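# Close an open mailer box using two robot arms

## Task

Shut the open mailer box: fold both side flaps inward, then push the front flap down inside the front wall far enough that its tabs lock. At the end the box must lie flat on the table close to where it began, with no other object from the table touching it, and it must stay closed on its own, not because a gripper is holding it.

## Robot and tools

Robot: two 6-joint arms, left_arm and right_arm, each ending in a two-finger parallel gripper. Base poses in the scene frame: left_arm at (-0.033, +0.323, 0) m, quat_wxyz (+0.999, 0, 0, +0.054); right_arm at (-0.001, -0.337, 0) m, quat_wxyz (+0.998, 0, 0, +0.055).

Scene frame: origin on the tabletop midway between the arms, +z up, +x pointing away from the bases over the table, and left_arm on the +y side. The words left and right name the arms only; they do not refer to sides of any image.

execute_actions: arguments "actions" (a list holding zero or one item) and an optional "pictures" boolean. An empty list moves nothing and returns the state along with camera images. A move item is {"rows": [...], "steps": n}: 1 to 15 rows, n from 12 to 15 (15 if omitted). Each control step lasts 1/30 s and uses one row; if there are fewer rows than steps, the final row is reused. A wait item is {"steps": n} with no rows, n up to 300; it commands nothing new. If a call is refused, nothing reaches the robot.

Row layout: one flat list of 14 numbers covering both arms, even when only one moves. The first 7 belong to left_arm and the next 7 to right_arm, each in the order waist, shoulder, elbow, wrist pitch, wrist yaw, wrist roll, opening. The six joint values are absolute target angles in radians (the same numbers Joint positions reports), not offsets. Stated ranges: waist -2.618 to 3.054, shoulder 0.000 to 3.142, elbow 0.000 to 3.142, wrist pitch -1.571 to 1.571, wrist yaw -1.571 to 1.571, wrist roll -2.094 to 2.094. A call is refused if any target sits over 0.036 rad outside a range end and also farther out than that joint's last reported angle. The real ends may be shifted by up to 0.036 rad either way. A target past the real end is cut off at that end, and the result may then print "joint sent to its limit". That line can refer to an earlier action. If it is missing, the joint still may not have room to go farther.

Opening: an absolute value from -1 (closed) to +1 (fully open). To hold something, keep commanding about 0.03 below its grip_measured reading; a smaller gap gives a lighter hold. Each pad pushes with at most roughly 50 to 62 N, and less on parts under about 2 mm thick.

Motion limits: on every step, each joint target is clamped to stay within a fixed distance of that joint's measured angle: 0.202 rad for the waist, 0.258 for the shoulder, 0.238 for the elbow, 0.573 for wrist pitch and 0.522 for wrist yaw and roll. If the targets would move the gripper more than 70 mm from where it is measured, all of that arm's targets are pulled back proportionally. Large moves therefore need several calls.

Timing: each result is captured 12 steps before its action finishes, and those last steps play out while you compose your reply. Between calls the arms keep heading for the last row sent. They stop once everything has nearly stopped moving (a very slow or blocked motion counts as stopped), or once any step is HELD. After that, only a new action moves them farther. Fingers that are already opening or closing finish their motion.

Reading results: the state line gives each arm's end_effector_position (m) and end_effector_quat_wxyz in the scene frame. This point lies between the finger pads, about 1 cm behind the fingertips. The fingers point along the gripper's +z axis and close along its y axis. The reported position can be wrong, more so when the arm is stretched far out. Joint positions and Joint velocities list, for each arm, the six joints (rad, rad/s) and then the pad gap (m, m/s; 0.094 m when fully open). grip_measured gives the opening on the command scale, with a constant error of up to about 1 mm per gripper. "joint command not followed" means a clearance check changed or blocked some joint targets; the rest of the row still ran. HELD marks steps where all or part of your row was not sent. MOTOR HOT appears from 75 °C. OVER-TEMPERATURE FAULT means an arm was stopped: at 90 °C for 10 s, and at 100 °C the arm goes limp and drops until it cools. Holding loads, including while you are thinking, heats the motors.

zoom_image: arguments camera (cam_high, cam_low, cam_left_wrist or cam_right_wrist) and region [x0, y0, x1, y1] in pixels of that camera's latest 504x504 image, with the origin at the top left. The region can be at most 504 by 504. It returns an enlarged view. cam_high looks down from about (-0.057, -0.003, 1.04) m. cam_low faces back toward the robot from about (1.536, 0.041, 0.546) m. The wrist cameras move with their hands. Calibration values may be a little off.

read_manual: optional section, "licences" only; returns licence text and moves nothing.

finished_scene: argument scene, the number of the scene in progress. It ends that scene for good, and the result reports whether the goal was met.

Things to avoid: pushing anything off the table, arms bumping or pressing against each other, dropping or slamming parts, pushing very hard, and leaving the box held closed by a gripper. A held part may now and then get a short external tug.

Each tool is called after ">>>" by a JSON object that holds its "fn" and its "kwargs".

## Session

>>> {"fn": "execute_actions", "kwargs": {"actions": []}}

Scene clock: 0.00 s of 4900.00 s.
left_arm: end_effector_position=(+0.3889, +0.3641, +0.1662) grip_measured=+1.000 end_effector_quat_wxyz=(+0.534, -0.274, +0.793, -0.104) | right_arm: end_effector_position=(+0.2917, -0.3736, +0.2440) grip_measured=+1.000 end_effector_quat_wxyz=(+0.397, -0.019, +0.914, +0.082)
Joint positions: left_arm=[-0.043  1.383  0.69   0.272 -0.068 -0.556  0.094] | right_arm=[-0.502  1.043  1.081 -0.875 -0.442 -0.261  0.094]
Joint velocities: left_arm=[-0.012 -0.002 -0.022  0.081 -0.037  0.022  0.   ] | right_arm=[0.002 0.012 0.002 0.095 0.022 0.007 0.   ]
Motor temperatures (°C, as the motors report them): left_arm=[25 24 24 27 25 24] | right_arm=[25 25 23 29 26 25]
camera_calibration (this result's frames):
cam_left_wrist: T_world_to_cam=[[0.304695, -0.803304, 0.511726, 0.0834914], [-0.672178, -0.562006, -0.482002, 0.589423], [0.674787, -0.197107, -0.711204, 0.0143468], [0, 0, 0, 1]] pos_world=[0.361077, 0.401156, 0.251582]
cam_right_wrist: T_world_to_cam=[[0.134317, -0.989088, -0.0605353, -0.394189], [-0.881496, -0.0913526, -0.463271, 0.369599], [0.452685, 0.115587, -0.884147, 0.234753], [0, 0, 0, 1]] pos_world=[0.272478, -0.383258, 0.354918]

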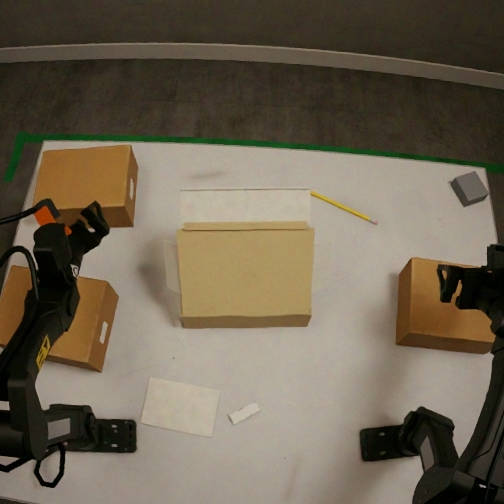

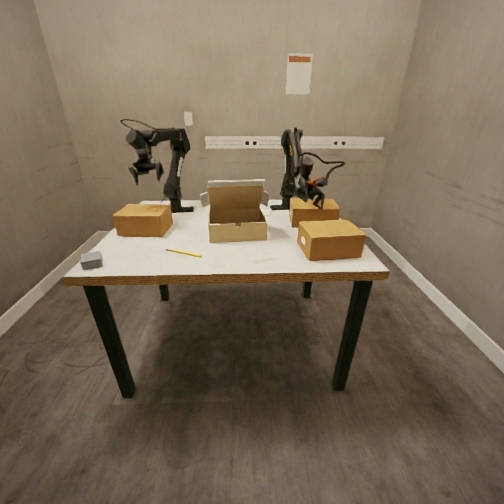

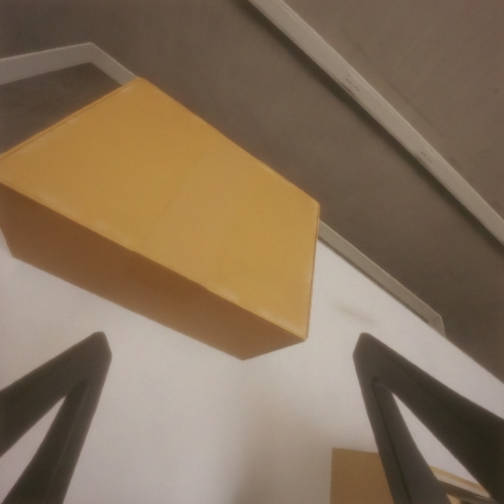

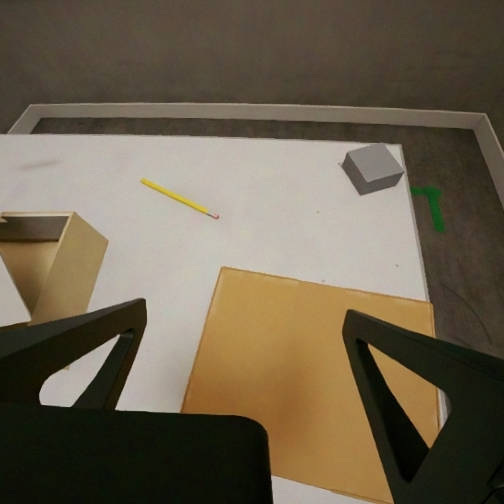

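>>> {"fn": "zoom_image", "kwargs": {"camera": "cam_high", "region": [150,170,350,350]}}

>>> {"fn": "zoom_image", "kwargs": {"camera": "cam_low", "region": [180,160,300,260]}}

Region (150, 170, 350, 350) of cam_high's 504x504 image, scaled by 2.520, with more detail than that image has; it fills the top 454 rows of this view, and the rest is white.

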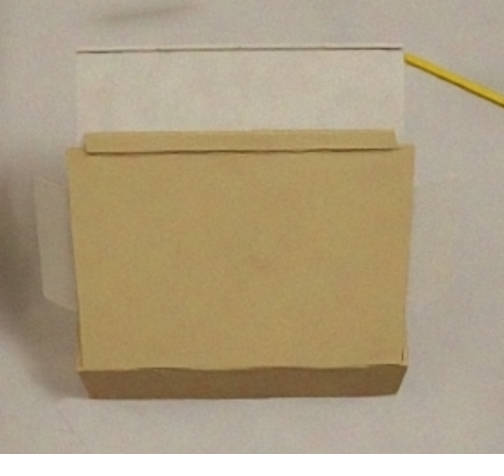

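Region (180, 160, 300, 260) of cam_low's 504x504 image, scaled by 4.200, with more detail than that image has.

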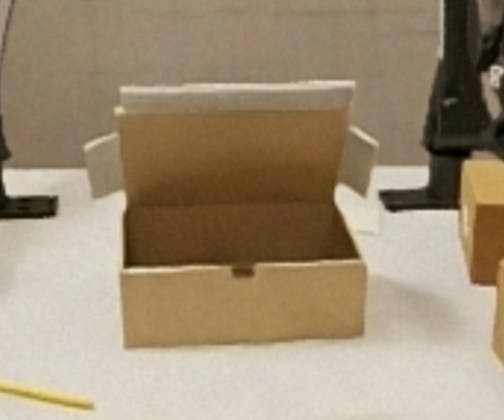

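>>> {"fn": "execute_actions", "kwargs": {"actions": [{"rows":[[-0.03,1.39,0.69,0.35,0.05,-0.57,0.8,-0.5,1.06,1.07,-0.72,-0.52,-0.2,0.9],[-0.02,1.41,0.69,0.43,0.17,-0.58,0.6,-0.49,1.09,1.06,-0.57,-0.6,-0.13,0.8],[-0.01,1.43,0.69,0.51,0.29,-0.59,0.4,-0.48,1.13,1.04,-0.42,-0.68,-0.06,0.7],[0,1.46,0.69,0.59,0.41,-0.6,0.2,-0.46,1.18,1.02,-0.27,-0.76,0.01,0.6],[0.01,1.49,0.69,0.67,0.53,-0.61,0,-0.44,1.23,1.0,-0.12,-0.84,0.08,0.5],[0.02,1.52,0.69,0.75,0.65,-0.62,-0.2,-0.42,1.29,0.98,0.03,-0.92,0.15,0.4],[0.03,1.56,0.69,0.82,0.77,-0.63,-0.4,-0.39,1.35,0.96,0.18,-1.0,0.22,0.3],[0.04,1.60,0.69,0.89,0.89,-0.64,-0.6,-0.35,1.41,0.94,0.32,-1.08,0.29,0.2],[0.04,1.64,0.69,0.95,1.01,-0.65,-0.8,-0.31,1.47,0.92,0.45,-1.17,0.36,0.1],[0.04,1.68,0.69,1.0,1.13,-0.65,-1,-0.27,1.53,0.9,0.57,-1.26,0.43,0],[0.04,1.72,0.69,1.05,1.25,-0.65,-1,-0.22,1.59,0.89,0.68,-1.35,0.5,-0.1],[0.04,1.75,0.69,1.09,1.36,-0.65,-1,-0.17,1.65,0.88,0.78,-1.43,0.56,-0.2],[0.04,1.78,0.69,1.12,1.45,-0.65,-1,-0.13,1.70,0.87,0.86,-1.49,0.61,-0.3],[0.04,1.81,0.69,1.15,1.51,-0.65,-1,-0.09,1.75,0.86,0.92,-1.53,0.65,-0.4],[0.04,1.83,0.69,1.16,1.53,-0.65,-1,-0.06,1.78,0.855,0.95,-1.53,0.65,-0.4]],"steps":15}]}}

>>> {"fn": "execute_actions", "kwargs": {"actions": [{"steps":40}], "pictures": true}}

Scene clock: 6.00 s of 4900.00 s.
left_arm: end_effector_position=(+0.3961, +0.3502, +0.1742) grip_measured=+0.510 end_effector_quat_wxyz=(+0.542, -0.251, +0.788, -0.151) | right_arm: end_effector_position=(+0.3097, -0.3696, +0.2552) grip_measured=+0.753 end_effector_quat_wxyz=(+0.434, -0.016, +0.894, +0.108)
Joint positions: left_arm=[-0.033  1.394  0.689  0.329  0.037 -0.566  0.071] | right_arm=[-0.5    1.059  1.066 -0.763 -0.506 -0.202  0.082]
Joint velocities: left_arm=[ 0.164  0.31  -0.007  1.121  1.648 -0.066 -0.215] | right_arm=[ 0.056  0.437 -0.212  2.147 -1.179  0.916 -0.101]
Motor temperatures (°C, as the motors report them): left_arm=[25 25 25 29 25 24] | right_arm=[25 25 24 30 26 25]
Steps of this call (steps 1 to 90: nothing new was sent; then 2.90 s passed at rest; steps 91 to 93: the first 3 steps of this action). Readings (joint positions):
91: left_arm=[-0.041 1.383 0.690 0.278 -0.053 -0.557] | right_arm=[-0.502 1.043 1.079 -0.862 -0.450 -0.253]
92: left_arm=[-0.038 1.386 0.689 0.295 -0.017 -0.561] | right_arm=[-0.502 1.047 1.073 -0.825 -0.472 -0.233]
93: the state above

Scene clock: 7.33 s of 4900.00 s.
left_arm: end_effector_position=(+0.3120, +0.1932, +0.1742) grip_measured=-0.992 end_effector_quat_wxyz=(+0.372, +0.253, +0.661, -0.601) | right_arm: end_effector_position=(+0.3374, -0.1370, +0.2065) grip_measured=-0.397 end_effector_quat_wxyz=(+0.302, -0.307, +0.638, +0.638)
Joint positions: left_arm=[ 0.032  1.837  0.689  1.143  1.522 -0.648  0.   ] | right_arm=[-0.051  1.801  0.84   0.929 -1.517  0.647  0.028]
Joint velocities: left_arm=[-0.007  0.017 -0.002 -0.051  0.022 -0.037  0.001] | right_arm=[-0.012 -0.002  0.007 -0.037 -0.022 -0.066 -0.001]
Motor temperatures (°C, as the motors report them): left_arm=[25 25 25 29 25 24] | right_arm=[25 26 24 30 26 25]
Kept back: nothing.
Steps of this call (steps 1 to 12: the last 12 steps of your previous action; steps 13 to 40: the robot went on to your last target). Readings (joint positions):
1: left_arm=[-0.025 1.408 0.689 0.375 0.104 -0.572] | right_arm=[-0.495 1.082 1.057 -0.678 -0.549 -0.164]
2: left_arm=[-0.017 1.429 0.689 0.430 0.182 -0.579] | right_arm=[-0.483 1.116 1.046 -0.575 -0.600 -0.119]
4: left_arm=[0.002 1.486 0.689 0.552 0.362 -0.594] | right_arm=[-0.448 1.217 1.019 -0.344 -0.718 -0.016]
8: left_arm=[0.031 1.641 0.689 0.801 0.752 -0.624] | right_arm=[-0.320 1.484 0.941 0.118 -0.993 0.227]
40: the state above
camera_calibration (this result's frames):
cam_left_wrist: T_world_to_cam=[[-0.75549, -0.108362, 0.646136, 0.138625], [-0.633768, 0.370833, -0.678838, 0.287686], [-0.166049, -0.922356, -0.348837, 0.377617], [0, 0, 0, 1]] pos_world=[0.349759, 0.256635, 0.237449]
cam_right_wrist: T_world_to_cam=[[0.82399, -0.0208989, -0.566219, -0.164148], [-0.537337, -0.345845, -0.769194, 0.326262], [-0.179749, 0.938059, -0.296203, 0.358187], [0, 0, 0, 1]] pos_world=[0.374952, -0.226595, 0.264111]

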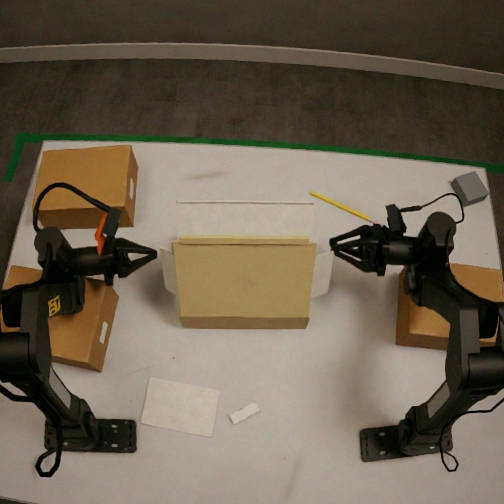

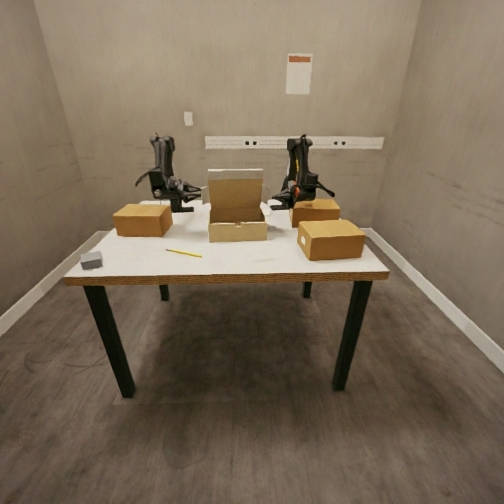

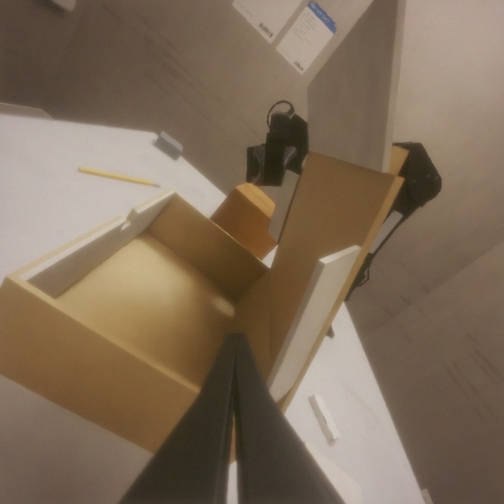

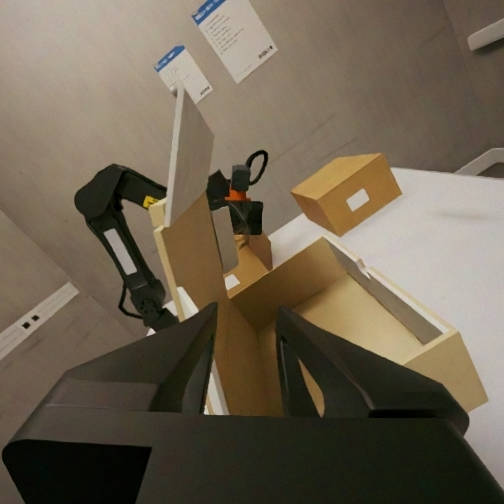

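>>> {"fn": "execute_actions", "kwargs": {"actions": [{"rows":[[0.05,1.81,0.675,1.15,1.53,-0.62,-1,-0.08,1.78,0.85,0.94,-1.53,0.63,-0.4],[0.06,1.79,0.66,1.15,1.53,-0.59,-1,-0.11,1.77,0.85,0.93,-1.53,0.6,-0.4],[0.065,1.77,0.645,1.15,1.53,-0.56,-1,-0.14,1.75,0.84,0.92,-1.53,0.57,-0.4],[0.065,1.75,0.63,1.15,1.53,-0.53,-1,-0.15,1.72,0.83,0.91,-1.53,0.54,-0.4],[0.065,1.73,0.615,1.14,1.53,-0.5,-1,-0.15,1.69,0.82,0.9,-1.53,0.51,-0.4],[0.065,1.71,0.6,1.14,1.53,-0.47,-1,-0.15,1.66,0.8,0.89,-1.53,0.48,-0.4],[0.065,1.695,0.585,1.14,1.53,-0.44,-1,-0.15,1.63,0.78,0.88,-1.53,0.45,-0.4],[0.065,1.68,0.57,1.14,1.53,-0.41,-1,-0.15,1.6,0.765,0.87,-1.53,0.41,-0.4],[0.065,1.67,0.555,1.14,1.53,-0.38,-1,-0.15,1.58,0.75,0.86,-1.53,0.38,-0.4],[0.065,1.66,0.545,1.14,1.53,-0.35,-1,-0.15,1.565,0.74,0.855,-1.53,0.35,-0.4]],"steps":15}]}}

>>> {"fn": "execute_actions", "kwargs": {"actions": [{"steps":22}], "pictures": true}}

Scene clock: 16.10 s of 4900.00 s.
left_arm: end_effector_position=(+0.3099, +0.1954, +0.1745) grip_measured=-0.992 end_effector_quat_wxyz=(+0.380, +0.257, +0.659, -0.596) | right_arm: end_effector_position=(+0.3409, -0.1443, +0.2072) grip_measured=-0.397 end_effector_quat_wxyz=(+0.315, -0.307, +0.638, +0.633)
Joint positions: left_arm=[ 0.039  1.827  0.677  1.144  1.523 -0.625  0.   ] | right_arm=[-0.072  1.799  0.84   0.928 -1.52   0.629  0.028]
Joint velocities: left_arm=[ 0.159 -0.276 -0.349 -0.007  0.022  0.33   0.001] | right_arm=[-0.481 -0.115 -0.002 -0.11  -0.007 -0.344 -0.001]
Motor temperatures (°C, as the motors report them): left_arm=[25 26 25 29 25 24] | right_arm=[25 27 24 31 26 25]
Steps of this call (steps 1 to 15: the robot went on to your last target; steps 16 to 90: nothing new was sent; then 5.67 s passed at rest; steps 91 to 93: the first 3 steps of this action). Readings (joint positions):
91: left_arm=[0.032 1.837 0.689 1.144 1.523 -0.645] | right_arm=[-0.053 1.801 0.840 0.930 -1.518 0.646]
92: left_arm=[0.034 1.835 0.686 1.144 1.523 -0.637] | right_arm=[-0.059 1.801 0.840 0.930 -1.519 0.640]
93: the state above

Scene clock: 16.83 s of 4900.00 s.
left_arm: end_effector_position=(+0.2782, +0.1956, +0.1860) grip_measured=-0.992 end_effector_quat_wxyz=(+0.464, +0.343, +0.618, -0.534) | right_arm: end_effector_position=(+0.3155, -0.1711, +0.2463) grip_measured=-0.397 end_effector_quat_wxyz=(+0.440, -0.389, +0.590, +0.555)
Joint positions: left_arm=[ 0.057  1.683  0.553  1.143  1.528 -0.362  0.   ] | right_arm=[-0.154  1.573  0.746  0.87  -1.527  0.361  0.028]
Joint velocities: left_arm=[-0.007 -0.007 -0.017 -0.007  0.007 -0.007 -0.   ] | right_arm=[-0.002  0.002 -0.002 -0.051 -0.066 -0.051  0.   ]
Motor temperatures (°C, as the motors report them): left_arm=[25 26 25 29 25 24] | right_arm=[25 27 24 31 26 25]
Kept back: nothing.
Steps of this call (steps 1 to 12: the last 12 steps of your previous action; steps 13 to 22: the robot went on to your last target). Readings (joint positions):
1: left_arm=[0.045 1.814 0.663 1.144 1.523 -0.610] | right_arm=[-0.092 1.791 0.838 0.923 -1.520 0.615]
2: left_arm=[0.051 1.797 0.647 1.143 1.523 -0.591] | right_arm=[-0.114 1.776 0.833 0.916 -1.520 0.597]
4: left_arm=[0.056 1.756 0.616 1.143 1.524 -0.547] | right_arm=[-0.147 1.723 0.812 0.904 -1.519 0.555]
8: left_arm=[0.057 1.691 0.565 1.143 1.526 -0.448] | right_arm=[-0.154 1.598 0.760 0.892 -1.523 0.451]
22: the state above
camera_calibration (this result's frames):
cam_left_wrist: T_world_to_cam=[[-0.908067, -0.155354, 0.388947, 0.205258], [-0.417667, 0.404933, -0.813378, 0.231574], [-0.0311362, -0.901052, -0.432593, 0.352211], [0, 0, 0, 1]] pos_world=[0.294075, 0.255476, 0.260886]
cam_right_wrist: T_world_to_cam=[[0.964969, -0.10979, -0.238289, -0.264736], [-0.26123, -0.317648, -0.911514, 0.286042], [0.0243835, 0.941831, -0.335201, 0.343877], [0, 0, 0, 1]] pos_world=[0.3218, -0.262078, 0.312916]

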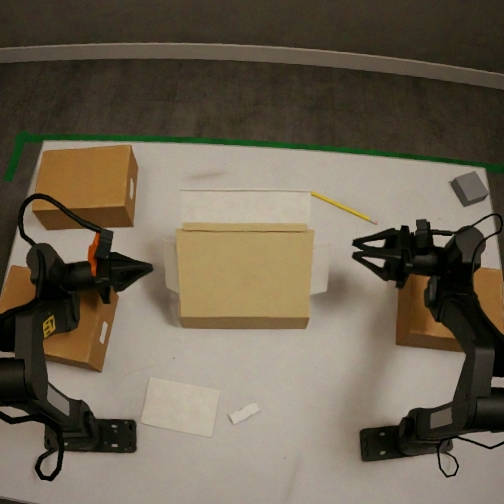

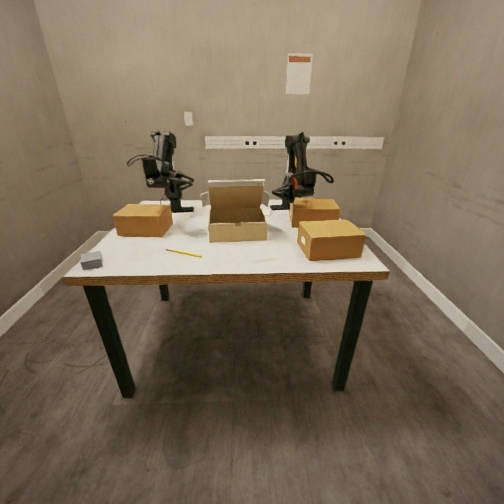

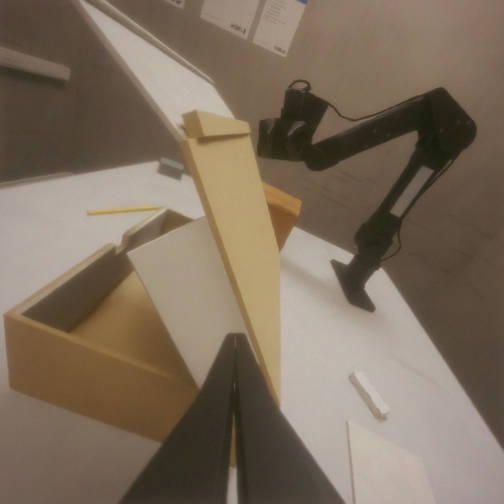

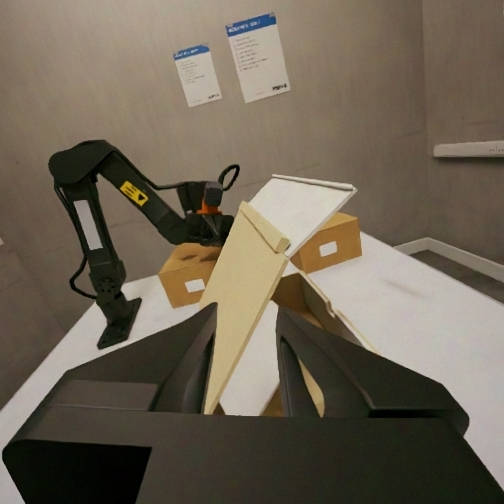

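>>> {"fn": "execute_actions", "kwargs": {"actions": [{"rows":[[0.065,1.67,0.55,1.14,1.53,-0.35,-1,-0.15,1.6,0.78,0.87,-1.53,0.4,-0.4],[0.065,1.67,0.55,1.14,1.53,-0.35,-1,-0.14,1.63,0.81,0.87,-1.53,0.45,-0.4],[0.065,1.67,0.55,1.14,1.53,-0.35,-1,-0.13,1.66,0.84,0.875,-1.53,0.5,-0.4],[0.065,1.67,0.55,1.14,1.53,-0.35,-1,-0.12,1.69,0.865,0.88,-1.53,0.55,-0.4],[0.065,1.67,0.55,1.14,1.53,-0.35,-1,-0.10,1.72,0.89,0.88,-1.53,0.59,-0.4],[0.065,1.67,0.55,1.14,1.53,-0.35,-1,-0.08,1.75,0.91,0.88,-1.53,0.62,-0.4],[0.065,1.67,0.55,1.14,1.53,-0.35,-1,-0.06,1.775,0.925,0.88,-1.53,0.645,-0.4],[0.065,1.67,0.55,1.14,1.53,-0.35,-1,-0.04,1.79,0.94,0.88,-1.53,0.645,-0.4],[0.065,1.67,0.55,1.14,1.53,-0.35,-1,-0.02,1.80,0.955,0.88,-1.53,0.645,-0.4]],"steps":14}]}}

>>> {"fn": "execute_actions", "kwargs": {"actions": [{"steps":22}], "pictures": true}}

Scene clock: 18.27 s of 4900.00 s.
left_arm: end_effector_position=(+0.2782, +0.1956, +0.1860) grip_measured=-0.992 end_effector_quat_wxyz=(+0.465, +0.345, +0.617, -0.533) | right_arm: end_effector_position=(+0.3174, -0.1711, +0.2455) grip_measured=-0.397 end_effector_quat_wxyz=(+0.433, -0.384, +0.593, +0.559)
Joint positions: left_arm=[ 0.057  1.683  0.553  1.143  1.528 -0.357  0.   ] | right_arm=[-0.154  1.584  0.754  0.869 -1.53   0.377  0.028]
Joint velocities: left_arm=[-0.002  0.002 -0.012 -0.007  0.037  0.037  0.001] | right_arm=[ 0.022  0.339  0.33   0.051 -0.051  0.505 -0.   ]
Motor temperatures (°C, as the motors report them): left_arm=[25 26 25 29 25 24] | right_arm=[25 27 24 31 26 25]
Steps of this call (steps 1 to 30: the robot went on to your last target; steps 31 to 41: nothing new was sent; steps 42 to 43: the first 2 steps of this action). Readings (joint positions):
42: left_arm=[0.057 1.683 0.553 1.143 1.528 -0.357] | right_arm=[-0.154 1.575 0.746 0.869 -1.527 0.362]
43: the state above

Scene clock: 19.00 s of 4900.00 s.
left_arm: end_effector_position=(+0.2782, +0.1956, +0.1860) grip_measured=-0.992 end_effector_quat_wxyz=(+0.465, +0.345, +0.617, -0.533) | right_arm: end_effector_position=(+0.3436, -0.1246, +0.2224) grip_measured=-0.397 end_effector_quat_wxyz=(+0.297, -0.329, +0.626, +0.642)
Joint positions: left_arm=[ 0.057  1.683  0.553  1.143  1.528 -0.357  0.   ] | right_arm=[-0.018  1.812  0.928  0.871 -1.529  0.64   0.028]
Joint velocities: left_arm=[-0.002 -0.017 -0.017 -0.051  0.022  0.081 -0.   ] | right_arm=[ 0.002 -0.012 -0.012 -0.022 -0.037  0.022  0.001]
Motor temperatures (°C, as the motors report them): left_arm=[25 26 25 29 25 24] | right_arm=[25 27 24 31 26 25]
Kept back: nothing.
Steps of this call (steps 1 to 12: the last 12 steps of your previous action; steps 13 to 22: the robot went on to your last target). Readings (joint positions):
1: left_arm=[0.057 1.683 0.553 1.143 1.528 -0.357] | right_arm=[-0.152 1.602 0.771 0.869 -1.531 0.398]
2: left_arm=[0.057 1.683 0.553 1.143 1.528 -0.357] | right_arm=[-0.147 1.627 0.795 0.869 -1.532 0.425]
4: left_arm=[0.057 1.683 0.553 1.143 1.528 -0.357] | right_arm=[-0.127 1.689 0.849 0.871 -1.532 0.486]
8: left_arm=[0.057 1.683 0.553 1.143 1.528 -0.357] | right_arm=[-0.054 1.793 0.918 0.871 -1.529 0.578]
22: the state above
camera_calibration (this result's frames):
cam_left_wrist: T_world_to_cam=[[-0.909655, -0.155692, 0.385081, 0.206485], [-0.414325, 0.405638, -0.814735, 0.230759], [-0.0293561, -0.900676, -0.433498, 0.351811], [0, 0, 0, 1]] pos_world=[0.293767, 0.255411, 0.261003]
cam_right_wrist: T_world_to_cam=[[0.838434, 0.0175872, -0.544719, -0.164996], [-0.50119, -0.367747, -0.783308, 0.334135], [-0.214095, 0.92976, -0.299517, 0.363863], [0, 0, 0, 1]] pos_world=[0.383704, -0.212526, 0.280838]

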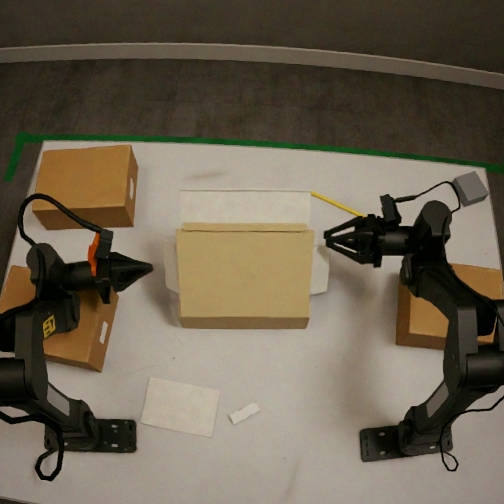

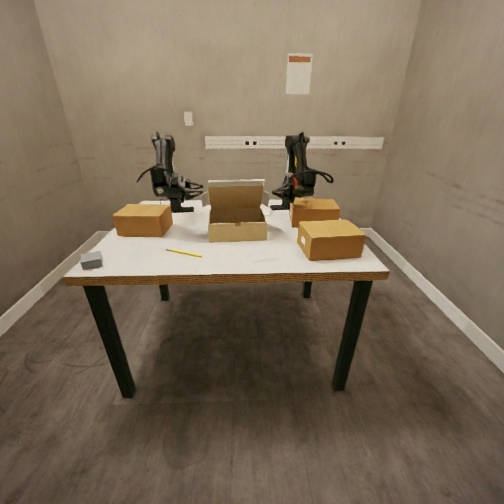

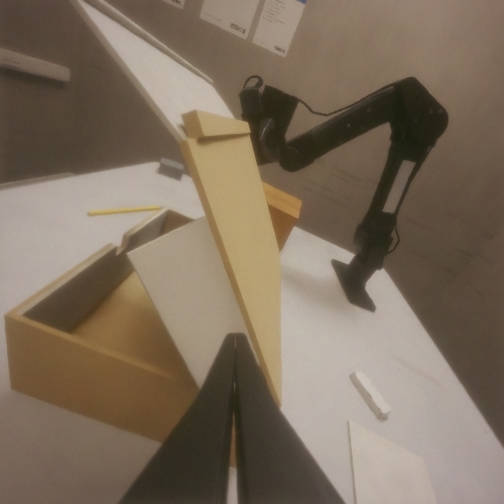

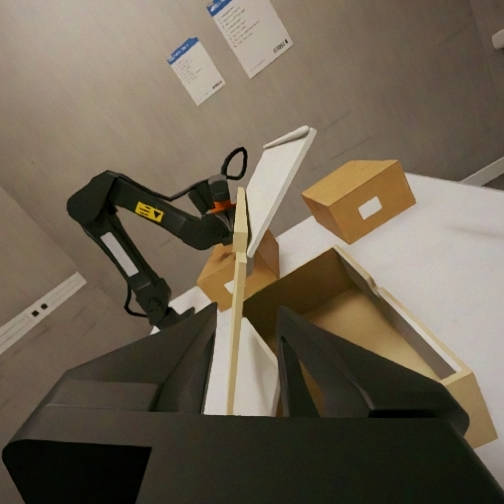

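>>> {"fn": "execute_actions", "kwargs": {"actions": [{"rows":[[0.065,1.67,0.55,1.14,1.53,-0.35,-1,0,1.805,0.965,0.87,-1.51,0.67,-0.4],[0.065,1.67,0.55,1.14,1.53,-0.35,-1,0.02,1.81,0.975,0.87,-1.5,0.68,-0.4],[0.065,1.67,0.55,1.14,1.53,-0.35,-1,0.04,1.815,0.985,0.865,-1.485,0.68,-0.4],[0.065,1.67,0.55,1.14,1.53,-0.35,-1,0.06,1.82,0.995,0.86,-1.47,0.68,-0.4],[0.065,1.67,0.55,1.14,1.53,-0.35,-1,0.08,1.825,1.005,0.86,-1.455,0.68,-0.4],[0.065,1.67,0.55,1.14,1.53,-0.35,-1,0.10,1.83,1.01,0.86,-1.44,0.68,-0.4]],"steps":13}]}}

>>> {"fn": "execute_actions", "kwargs": {"actions": [{"steps":20}], "pictures": true}}

Scene clock: 19.73 s of 4900.00 s.
left_arm: end_effector_position=(+0.2782, +0.1956, +0.1860) grip_measured=-0.992 end_effector_quat_wxyz=(+0.465, +0.345, +0.617, -0.533) | right_arm: end_effector_position=(+0.3438, -0.1243, +0.2227) grip_measured=-0.397 end_effector_quat_wxyz=(+0.295, -0.328, +0.627, +0.642)
Joint positions: left_arm=[ 0.057  1.683  0.553  1.143  1.528 -0.357  0.   ] | right_arm=[-0.017  1.812  0.929  0.871 -1.528  0.646  0.028]
Joint velocities: left_arm=[-0.002 -0.032  0.002 -0.037  0.007 -0.022 -0.001] | right_arm=[ 0.027  0.002  0.046 -0.037  0.037  0.139 -0.001]
Motor temperatures (°C, as the motors report them): left_arm=[25 26 25 29 25 24] | right_arm=[25 27 25 31 26 25]
Steps of this call (steps 1 to 21: the robot went on to your last target; step 22: the first step of this action). Readings (joint positions):
22: the state above

Scene clock: 20.40 s of 4900.00 s.
left_arm: end_effector_position=(+0.2782, +0.1956, +0.1860) grip_measured=-0.992 end_effector_quat_wxyz=(+0.465, +0.345, +0.617, -0.533) | right_arm: end_effector_position=(+0.3394, -0.0804, +0.2335) grip_measured=-0.397 end_effector_quat_wxyz=(+0.285, -0.343, +0.617, +0.649)
Joint positions: left_arm=[ 0.057  1.683  0.553  1.143  1.528 -0.357  0.   ] | right_arm=[ 0.104  1.829  0.986  0.871 -1.451  0.677  0.028]
Joint velocities: left_arm=[-0.002  0.007 -0.012 -0.022  0.007 -0.037  0.   ] | right_arm=[ 0.007 -0.012  0.012 -0.007 -0.007 -0.007  0.   ]
Motor temperatures (°C, as the motors report them): left_arm=[25 26 25 29 25 24] | right_arm=[25 27 25 31 26 25]
Kept back: nothing.
Steps of this call (steps 1 to 12: the last 12 steps of your previous action; steps 13 to 20: the robot went on to your last target). Readings (joint positions):
1: left_arm=[0.057 1.683 0.553 1.143 1.528 -0.357] | right_arm=[-0.014 1.812 0.933 0.871 -1.525 0.652]
2: left_arm=[0.057 1.683 0.553 1.143 1.528 -0.357] | right_arm=[-0.007 1.813 0.939 0.871 -1.520 0.657]
4: left_arm=[0.057 1.683 0.553 1.143 1.528 -0.357] | right_arm=[0.023 1.817 0.959 0.871 -1.503 0.665]
8: left_arm=[0.057 1.683 0.553 1.143 1.528 -0.357] | right_arm=[0.095 1.825 0.986 0.871 -1.470 0.672]
20: the state above
camera_calibration (this result's frames):
cam_left_wrist: T_world_to_cam=[[-0.909655, -0.155692, 0.385081, 0.206485], [-0.414325, 0.405638, -0.814735, 0.230759], [-0.0293561, -0.900676, -0.433498, 0.351811], [0, 0, 0, 1]] pos_world=[0.293767, 0.255411, 0.261003]
cam_right_wrist: T_world_to_cam=[[0.839054, 0.0560747, -0.541151, -0.154079], [-0.481742, -0.385634, -0.7869, 0.349782], [-0.252812, 0.920946, -0.296555, 0.33695], [0, 0, 0, 1]] pos_world=[0.38297, -0.166785, 0.291787]

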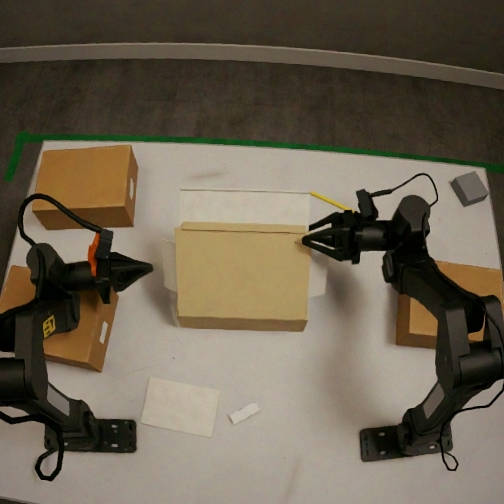

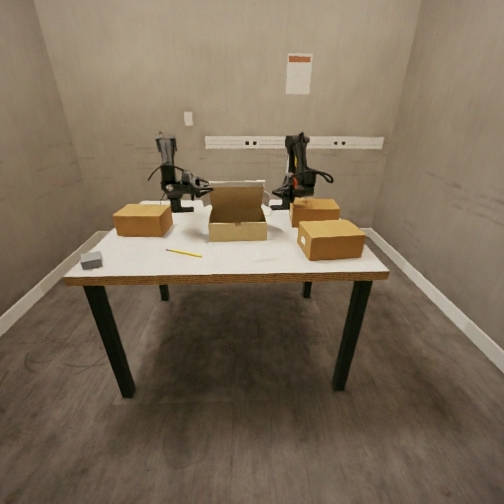

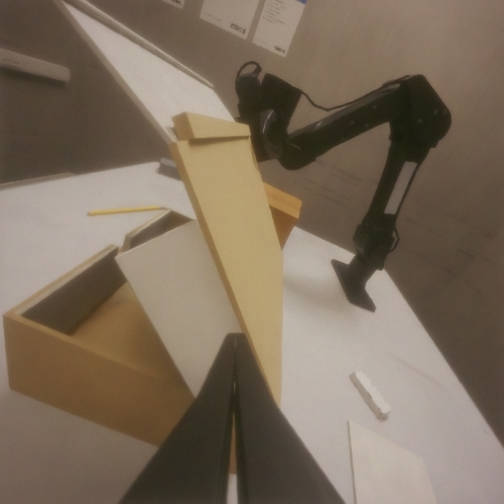

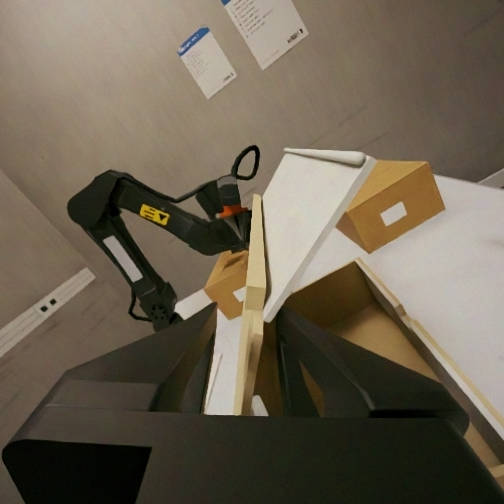

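>>> {"fn": "execute_actions", "kwargs": {"actions": [{"rows":[[0.065,1.67,0.55,1.14,1.53,-0.35,-1,0.09,1.835,0.97,0.88,-1.45,0.68,-0.4],[0.065,1.67,0.55,1.14,1.53,-0.35,-1,0.09,1.84,0.955,0.89,-1.45,0.68,-0.4],[0.065,1.67,0.55,1.14,1.53,-0.35,-1,0.09,1.845,0.94,0.90,-1.45,0.68,-0.4],[0.065,1.67,0.55,1.14,1.53,-0.35,-1,0.09,1.845,0.94,0.90,-1.45,0.68,-0.4],[0.065,1.67,0.55,1.14,1.53,-0.35,-1,0.09,1.845,0.94,0.90,-1.45,0.68,-0.5],[0.065,1.67,0.55,1.14,1.53,-0.35,-1,0.11,1.845,0.94,0.90,-1.44,0.68,-0.6],[0.065,1.67,0.55,1.14,1.53,-0.35,-1,0.125,1.845,0.945,0.90,-1.43,0.68,-0.6],[0.065,1.67,0.55,1.14,1.53,-0.35,-1,0.135,1.845,0.945,0.90,-1.42,0.68,-0.6]],"steps":14}]}}

>>> {"fn": "execute_actions", "kwargs": {"actions": [{"steps":20}], "pictures": true}}

Scene clock: 21.50 s of 4900.00 s.
left_arm: end_effector_position=(+0.2782, +0.1956, +0.1860) grip_measured=-0.992 end_effector_quat_wxyz=(+0.465, +0.345, +0.617, -0.533) | right_arm: end_effector_position=(+0.3389, -0.0805, +0.2322) grip_measured=-0.397 end_effector_quat_wxyz=(+0.284, -0.342, +0.618, +0.649)
Joint positions: left_arm=[ 0.057  1.683  0.553  1.143  1.528 -0.357  0.   ] | right_arm=[ 0.104  1.829  0.981  0.872 -1.45   0.678  0.028]
Joint velocities: left_arm=[-0.002 -0.002 -0.002 -0.007  0.007 -0.007 -0.001] | right_arm=[-0.017  0.022 -0.144  0.051  0.051  0.051  0.   ]
Motor temperatures (°C, as the motors report them): left_arm=[25 26 25 29 25 24] | right_arm=[25 27 25 31 26 25]
Steps of this call (steps 1 to 15: the robot went on to your last target; steps 16 to 31: nothing new was sent; steps 32 to 33: the first 2 steps of this action). Readings (joint positions):
32: left_arm=[0.057 1.683 0.553 1.143 1.528 -0.357] | right_arm=[0.104 1.829 0.985 0.871 -1.450 0.678]
33: the state above

Scene clock: 22.17 s of 4900.00 s.
left_arm: end_effector_position=(+0.2782, +0.1956, +0.1860) grip_measured=-0.992 end_effector_quat_wxyz=(+0.465, +0.345, +0.617, -0.533) | right_arm: end_effector_position=(+0.3338, -0.0733, +0.2161) grip_measured=-0.597 end_effector_quat_wxyz=(+0.268, -0.331, +0.626, +0.653)
Joint positions: left_arm=[ 0.057  1.683  0.553  1.143  1.528 -0.357  0.   ] | right_arm=[ 0.126  1.849  0.948  0.883 -1.43   0.678  0.019]
Joint velocities: left_arm=[ 0.007  0.012 -0.007 -0.066  0.007 -0.037  0.   ] | right_arm=[ 0.002 -0.002 -0.002 -0.022  0.022  0.139 -0.   ]
Motor temperatures (°C, as the motors report them): left_arm=[25 26 25 29 25 24] | right_arm=[25 27 25 31 26 25]
Kept back: nothing.
Steps of this call (steps 1 to 12: the last 12 steps of your previous action; steps 13 to 20: the robot went on to your last target). Readings (joint positions):
1: left_arm=[0.057 1.683 0.553 1.143 1.528 -0.357] | right_arm=[0.103 1.829 0.974 0.877 -1.449 0.678]
2: left_arm=[0.057 1.683 0.553 1.143 1.528 -0.357] | right_arm=[0.102 1.830 0.965 0.880 -1.449 0.678]
4: left_arm=[0.057 1.683 0.553 1.143 1.528 -0.357] | right_arm=[0.102 1.836 0.952 0.882 -1.449 0.678]
8: left_arm=[0.057 1.683 0.553 1.143 1.528 -0.357] | right_arm=[0.115 1.849 0.948 0.882 -1.437 0.678]
20: the state above
camera_calibration (this result's frames):
cam_left_wrist: T_world_to_cam=[[-0.909655, -0.155692, 0.385081, 0.206485], [-0.414325, 0.405638, -0.814735, 0.230759], [-0.0293561, -0.900676, -0.433498, 0.351811], [0, 0, 0, 1]] pos_world=[0.293767, 0.255411, 0.261003]
cam_right_wrist: T_world_to_cam=[[0.81375, 0.0516664, -0.578914, -0.142922], [-0.515993, -0.39422, -0.760488, 0.34123], [-0.267511, 0.917563, -0.294137, 0.327918], [0, 0, 0, 1]] pos_world=[0.380097, -0.158981, 0.273215]

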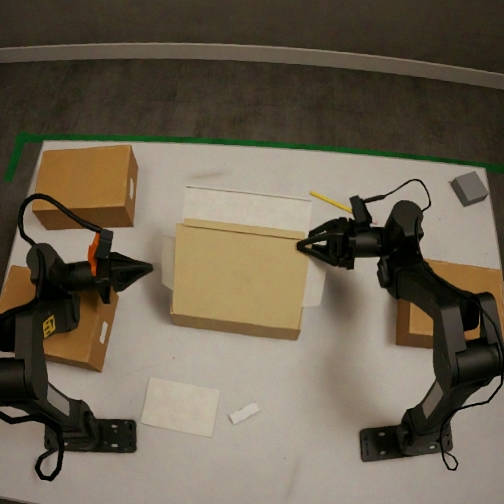

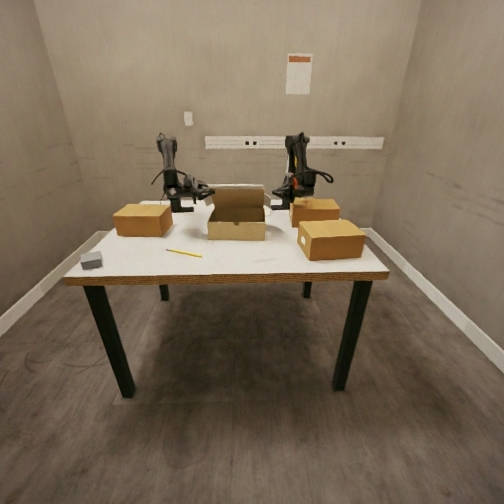

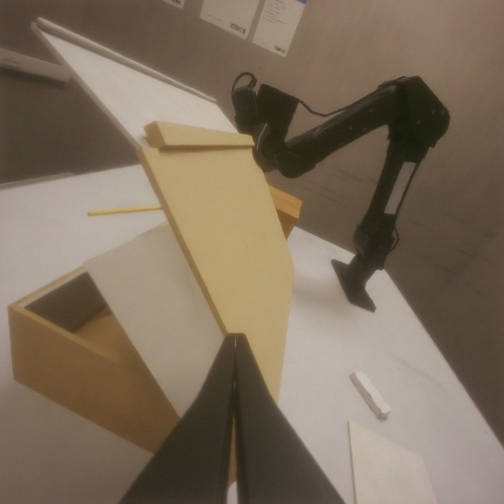

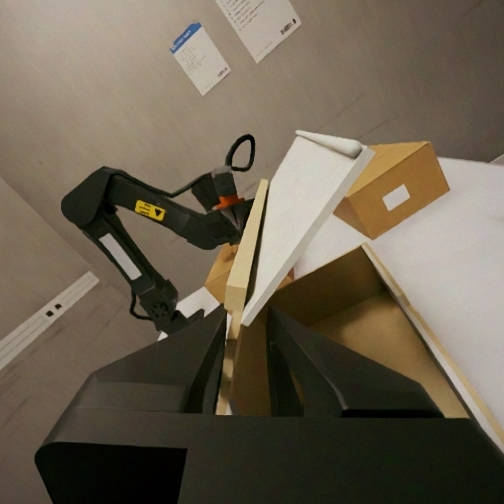

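>>> {"fn": "execute_actions", "kwargs": {"actions": [{"rows":[[0.065,1.67,0.55,1.14,1.53,-0.35,-1,0.126,1.845,0.96,0.89,-1.43,0.7,-0.7],[0.065,1.67,0.55,1.14,1.53,-0.35,-1,0.126,1.845,0.96,0.89,-1.43,0.72,-0.78],[0.065,1.67,0.55,1.14,1.53,-0.35,-1,0.126,1.845,0.96,0.89,-1.43,0.72,-0.85],[0.065,1.67,0.55,1.14,1.53,-0.35,-1,0.126,1.845,0.96,0.89,-1.43,0.72,-0.9],[0.065,1.67,0.55,1.14,1.53,-0.35,-1,0.126,1.845,0.96,0.89,-1.43,0.72,-0.97]],"steps":12}]}}

>>> {"fn": "execute_actions", "kwargs": {"actions": [{"steps":16}], "pictures": true}}

>>> {"fn": "zoom_image", "kwargs": {"camera": "cam_high", "region": [150,170,350,350]}}

Scene clock: 22.97 s of 4900.00 s.
left_arm: end_effector_position=(+0.2782, +0.1956, +0.1860) grip_measured=-0.992 end_effector_quat_wxyz=(+0.465, +0.345, +0.617, -0.533) | right_arm: end_effector_position=(+0.3338, -0.0733, +0.2161) grip_measured=-0.597 end_effector_quat_wxyz=(+0.268, -0.331, +0.626, +0.653)
Joint positions: left_arm=[ 0.057  1.683  0.553  1.143  1.528 -0.357  0.   ] | right_arm=[ 0.126  1.849  0.948  0.883 -1.43   0.678  0.019]
Joint velocities: left_arm=[ 0.002  0.002 -0.007 -0.007  0.066  0.022 -0.001] | right_arm=[-0.012  0.002  0.007 -0.022  0.037  0.022  0.001]
Motor temperatures (°C, as the motors report them): left_arm=[25 26 25 29 25 24] | right_arm=[25 27 25 31 26 25]
Kept back: the last 12 steps of this action.
Steps of this call (steps 1 to 15: the robot went on to your last target; steps 16 to 24: nothing new was sent). Readings (joint positions):
1: left_arm=[0.057 1.683 0.553 1.143 1.528 -0.357] | right_arm=[0.126 1.849 0.948 0.883 -1.430 0.678]
2: left_arm=[0.057 1.683 0.553 1.143 1.528 -0.357] | right_arm=[0.126 1.849 0.948 0.883 -1.430 0.678]
4: left_arm=[0.057 1.683 0.553 1.143 1.528 -0.357] | right_arm=[0.126 1.849 0.948 0.883 -1.430 0.678]
8: left_arm=[0.057 1.683 0.553 1.143 1.528 -0.357] | right_arm=[0.126 1.849 0.948 0.883 -1.430 0.678]
24: the state above

Scene clock: 23.50 s of 4900.00 s.
left_arm: end_effector_position=(+0.2782, +0.1956, +0.1860) grip_measured=-0.992 end_effector_quat_wxyz=(+0.465, +0.345, +0.617, -0.533) | right_arm: end_effector_position=(+0.3328, -0.0733, +0.2158) grip_measured=-0.915 end_effector_quat_wxyz=(+0.240, -0.307, +0.638, +0.664)
Joint positions: left_arm=[ 0.057  1.683  0.553  1.143  1.528 -0.357  0.   ] | right_arm=[ 0.126  1.849  0.948  0.879 -1.435  0.756  0.004]
Joint velocities: left_arm=[ 0.002  0.002  0.007 -0.066 -0.125 -0.007 -0.   ] | right_arm=[-0.007  0.007  0.007  0.037  0.007  0.051  0.   ]
Motor temperatures (°C, as the motors report them): left_arm=[25 26 25 29 25 24] | right_arm=[25 27 25 31 26 25]
Kept back: nothing.
Steps of this call (steps 1 to 12: the last 12 steps of your previous action; steps 13 to 16: the robot went on to your last target). Readings (joint positions):
1: left_arm=[0.057 1.683 0.553 1.143 1.528 -0.357] | right_arm=[0.126 1.849 0.948 0.883 -1.430 0.681]
2: left_arm=[0.057 1.683 0.553 1.143 1.528 -0.357] | right_arm=[0.126 1.849 0.948 0.883 -1.430 0.687]
4: left_arm=[0.057 1.683 0.553 1.143 1.528 -0.357] | right_arm=[0.126 1.849 0.948 0.882 -1.431 0.705]
8: left_arm=[0.057 1.683 0.553 1.143 1.528 -0.357] | right_arm=[0.126 1.849 0.948 0.879 -1.435 0.748]
16: the state above
camera_calibration (this result's frames):
cam_left_wrist: T_world_to_cam=[[-0.909655, -0.155692, 0.385081, 0.206485], [-0.414325, 0.405638, -0.814735, 0.230759], [-0.0293561, -0.900676, -0.433498, 0.351811], [0, 0, 0, 1]] pos_world=[0.293767, 0.255411, 0.261003]
cam_right_wrist: T_world_to_cam=[[0.76385, 0.0505383, -0.643412, -0.111897], [-0.573777, -0.403259, -0.712855, 0.348729], [-0.295489, 0.913689, -0.279032, 0.333417], [0, 0, 0, 1]] pos_world=[0.384087, -0.158356, 0.269631]

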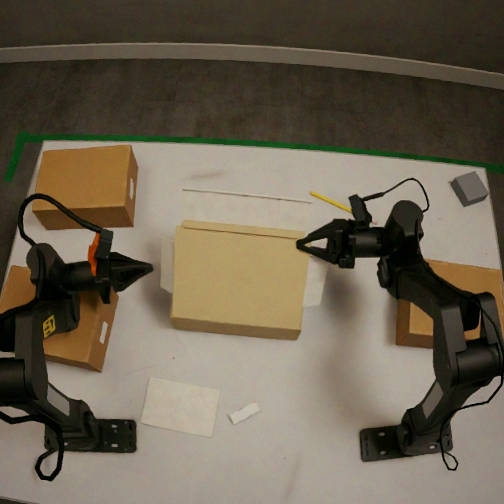

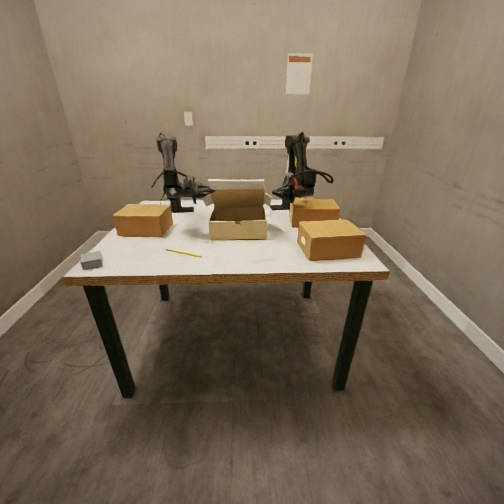

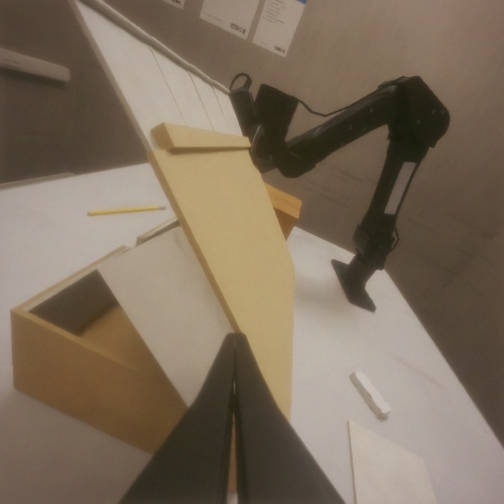

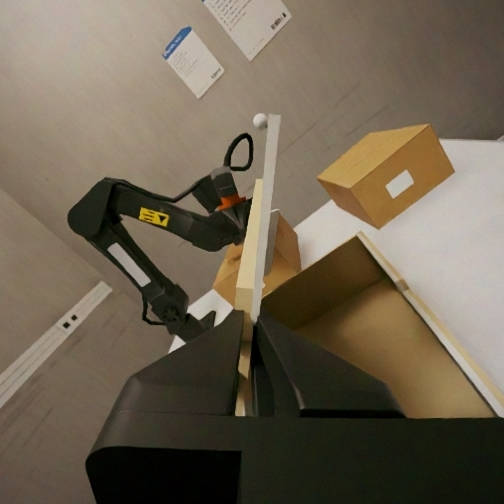

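Region (150, 170, 350, 350) of cam_high's 504x504 image, scaled by 2.520, with more detail than that image has; it fills the top 454 rows of this view, and the rest is white.

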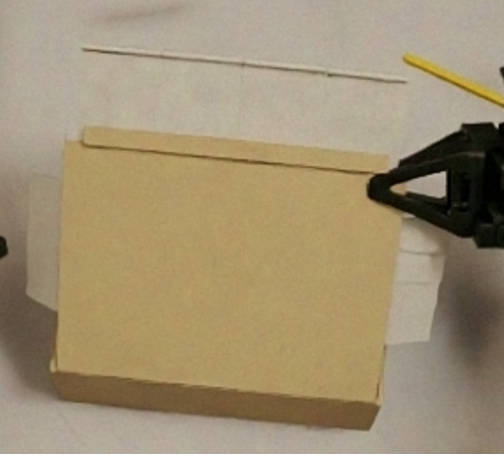

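>>> {"fn": "execute_actions", "kwargs": {"actions": [{"rows":[[0.065,1.67,0.55,1.14,1.53,-0.4,-1,0.12,1.83,0.965,0.87,-1.44,0.73,-0.97],[0.065,1.67,0.55,1.14,1.53,-0.4,-1,0.117,1.82,0.968,0.86,-1.45,0.70,-0.97],[0.065,1.67,0.55,1.14,1.53,-0.4,-1,0.114,1.81,0.97,0.85,-1.46,0.67,-0.97],[0.065,1.67,0.55,1.14,1.53,-0.4,-1,0.11,1.80,0.973,0.84,-1.47,0.64,-0.97],[0.065,1.67,0.55,1.14,1.53,-0.4,-1,0.107,1.79,0.976,0.83,-1.48,0.61,-0.97],[0.065,1.67,0.55,1.14,1.53,-0.4,-1,0.104,1.78,0.98,0.82,-1.49,0.58,-0.97],[0.065,1.67,0.55,1.14,1.53,-0.4,-1,0.10,1.77,0.98,0.81,-1.50,0.55,-0.97],[0.065,1.67,0.55,1.14,1.53,-0.4,-1,0.097,1.76,0.98,0.80,-1.51,0.52,-0.97],[0.065,1.67,0.55,1.14,1.53,-0.4,-1,0.094,1.75,0.98,0.79,-1.52,0.49,-0.97],[0.065,1.67,0.55,1.14,1.53,-0.4,-1,0.09,1.74,0.98,0.78,-1.53,0.46,-0.97],[0.065,1.67,0.55,1.14,1.53,-0.4,-1,0.087,1.73,0.98,0.77,-1.53,0.43,-0.97]],"steps":15}]}}

>>> {"fn": "execute_actions", "kwargs": {"actions": [{"steps":25}], "pictures": true}}

>>> {"fn": "zoom_image", "kwargs": {"camera": "cam_high", "region": [150,170,350,350]}}

Scene clock: 24.90 s of 4900.00 s.
left_arm: end_effector_position=(+0.2782, +0.1956, +0.1860) grip_measured=-0.992 end_effector_quat_wxyz=(+0.460, +0.339, +0.620, -0.537) | right_arm: end_effector_position=(+0.3323, -0.0736, +0.2165) grip_measured=-0.916 end_effector_quat_wxyz=(+0.240, -0.307, +0.638, +0.664)
Joint positions: left_arm=[ 0.057  1.683  0.553  1.143  1.528 -0.375  0.   ] | right_arm=[ 0.126  1.845  0.948  0.87  -1.437  0.75   0.004]
Joint velocities: left_arm=[-0.017 -0.027  0.007 -0.007 -0.022 -0.125 -0.   ] | right_arm=[-0.022 -0.105 -0.022 -0.227 -0.037 -0.227 -0.   ]
Motor temperatures (°C, as the motors report them): left_arm=[25 26 25 29 25 24] | right_arm=[25 27 25 31 26 25]
Steps of this call (steps 1 to 15: the robot went on to your last target; steps 16 to 39: nothing new was sent; steps 40 to 42: the first 3 steps of this action). Readings (joint positions):
40: left_arm=[0.057 1.683 0.553 1.143 1.528 -0.363] | right_arm=[0.126 1.849 0.948 0.879 -1.435 0.758]
41: left_arm=[0.057 1.683 0.553 1.143 1.528 -0.370] | right_arm=[0.126 1.848 0.948 0.876 -1.435 0.756]
42: the state above

Scene clock: 25.73 s of 4900.00 s.
left_arm: end_effector_position=(+0.2782, +0.1956, +0.1860) grip_measured=-0.992 end_effector_quat_wxyz=(+0.454, +0.332, +0.624, -0.542) | right_arm: end_effector_position=(+0.3131, -0.0865, +0.2451) grip_measured=-0.921 end_effector_quat_wxyz=(+0.306, -0.409, +0.577, +0.637)
Joint positions: left_arm=[ 0.057  1.683  0.553  1.143  1.528 -0.397  0.   ] | right_arm=[ 0.099  1.747  0.958  0.766 -1.53   0.484  0.004]
Joint velocities: left_arm=[ 0.017 -0.012 -0.007 -0.081  0.022  0.066  0.001] | right_arm=[ 0.007 -0.007  0.007 -0.051  0.022  0.007  0.   ]
Motor temperatures (°C, as the motors report them): left_arm=[25 26 25 29 25 24] | right_arm=[25 28 25 31 26 25]
Kept back: nothing.
Steps of this call (steps 1 to 12: the last 12 steps of your previous action; steps 13 to 25: the robot went on to your last target). Readings (joint positions):
1: left_arm=[0.057 1.683 0.553 1.143 1.528 -0.380] | right_arm=[0.124 1.840 0.948 0.863 -1.440 0.739]
2: left_arm=[0.057 1.683 0.553 1.143 1.528 -0.383] | right_arm=[0.122 1.832 0.948 0.854 -1.446 0.724]
4: left_arm=[0.057 1.683 0.553 1.143 1.528 -0.388] | right_arm=[0.118 1.814 0.948 0.835 -1.462 0.685]
8: left_arm=[0.057 1.683 0.553 1.143 1.528 -0.393] | right_arm=[0.108 1.771 0.948 0.800 -1.501 0.584]
25: the state above
camera_calibration (this result's frames):
cam_left_wrist: T_world_to_cam=[[-0.894162, -0.152401, 0.421009, 0.194849], [-0.445388, 0.39909, -0.801472, 0.238216], [-0.0458753, -0.904158, -0.424728, 0.355457], [0, 0, 0, 1]] pos_world=[0.296632, 0.256015, 0.259862]
cam_right_wrist: T_world_to_cam=[[0.899933, 0.127847, -0.416864, -0.168735], [-0.336504, -0.40434, -0.850456, 0.312365], [-0.277283, 0.905629, -0.320857, 0.35166], [0, 0, 0, 1]] pos_world=[0.354471, -0.1706, 0.308146]

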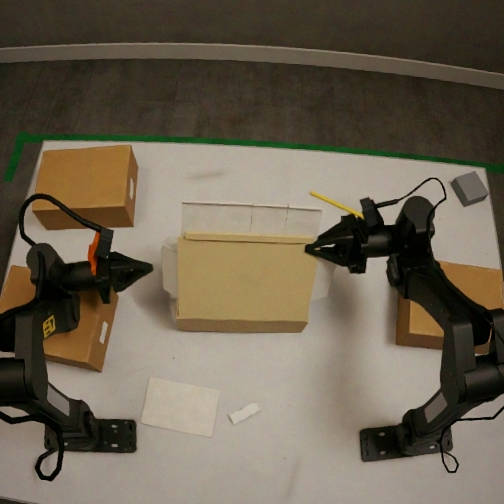

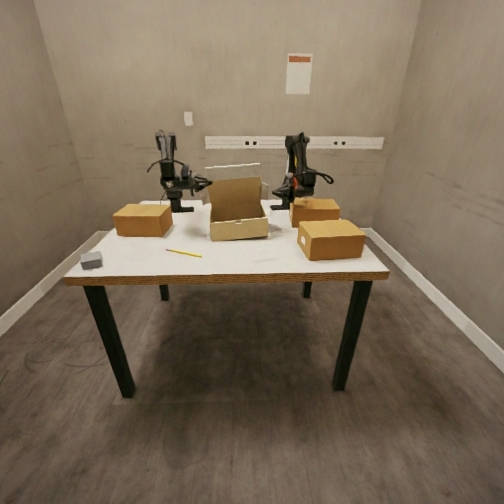

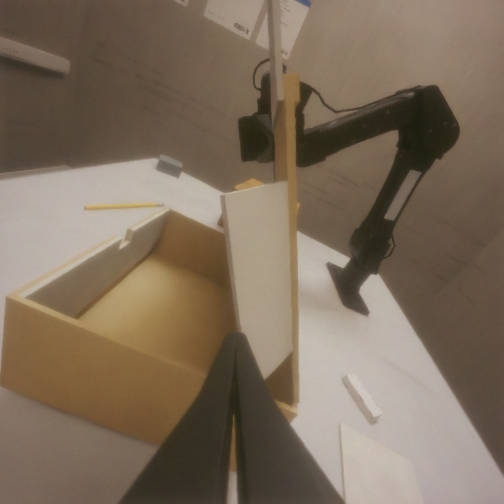

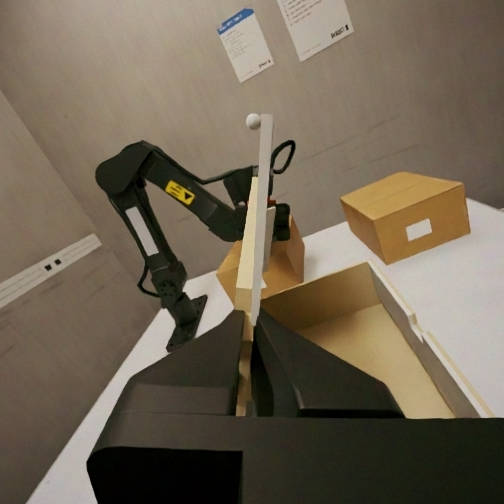

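Region (150, 170, 350, 350) of cam_high's 504x504 image, scaled by 2.520, with more detail than that image has; it fills the top 454 rows of this view, and the rest is white.

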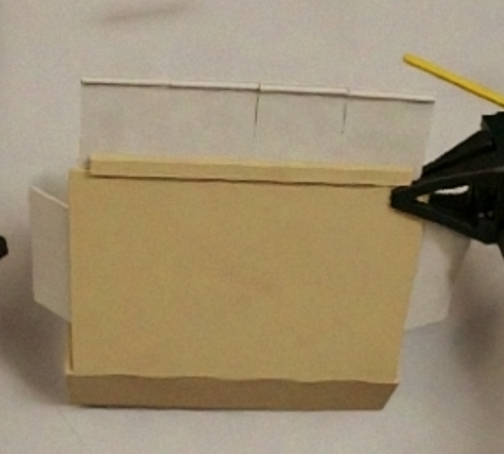

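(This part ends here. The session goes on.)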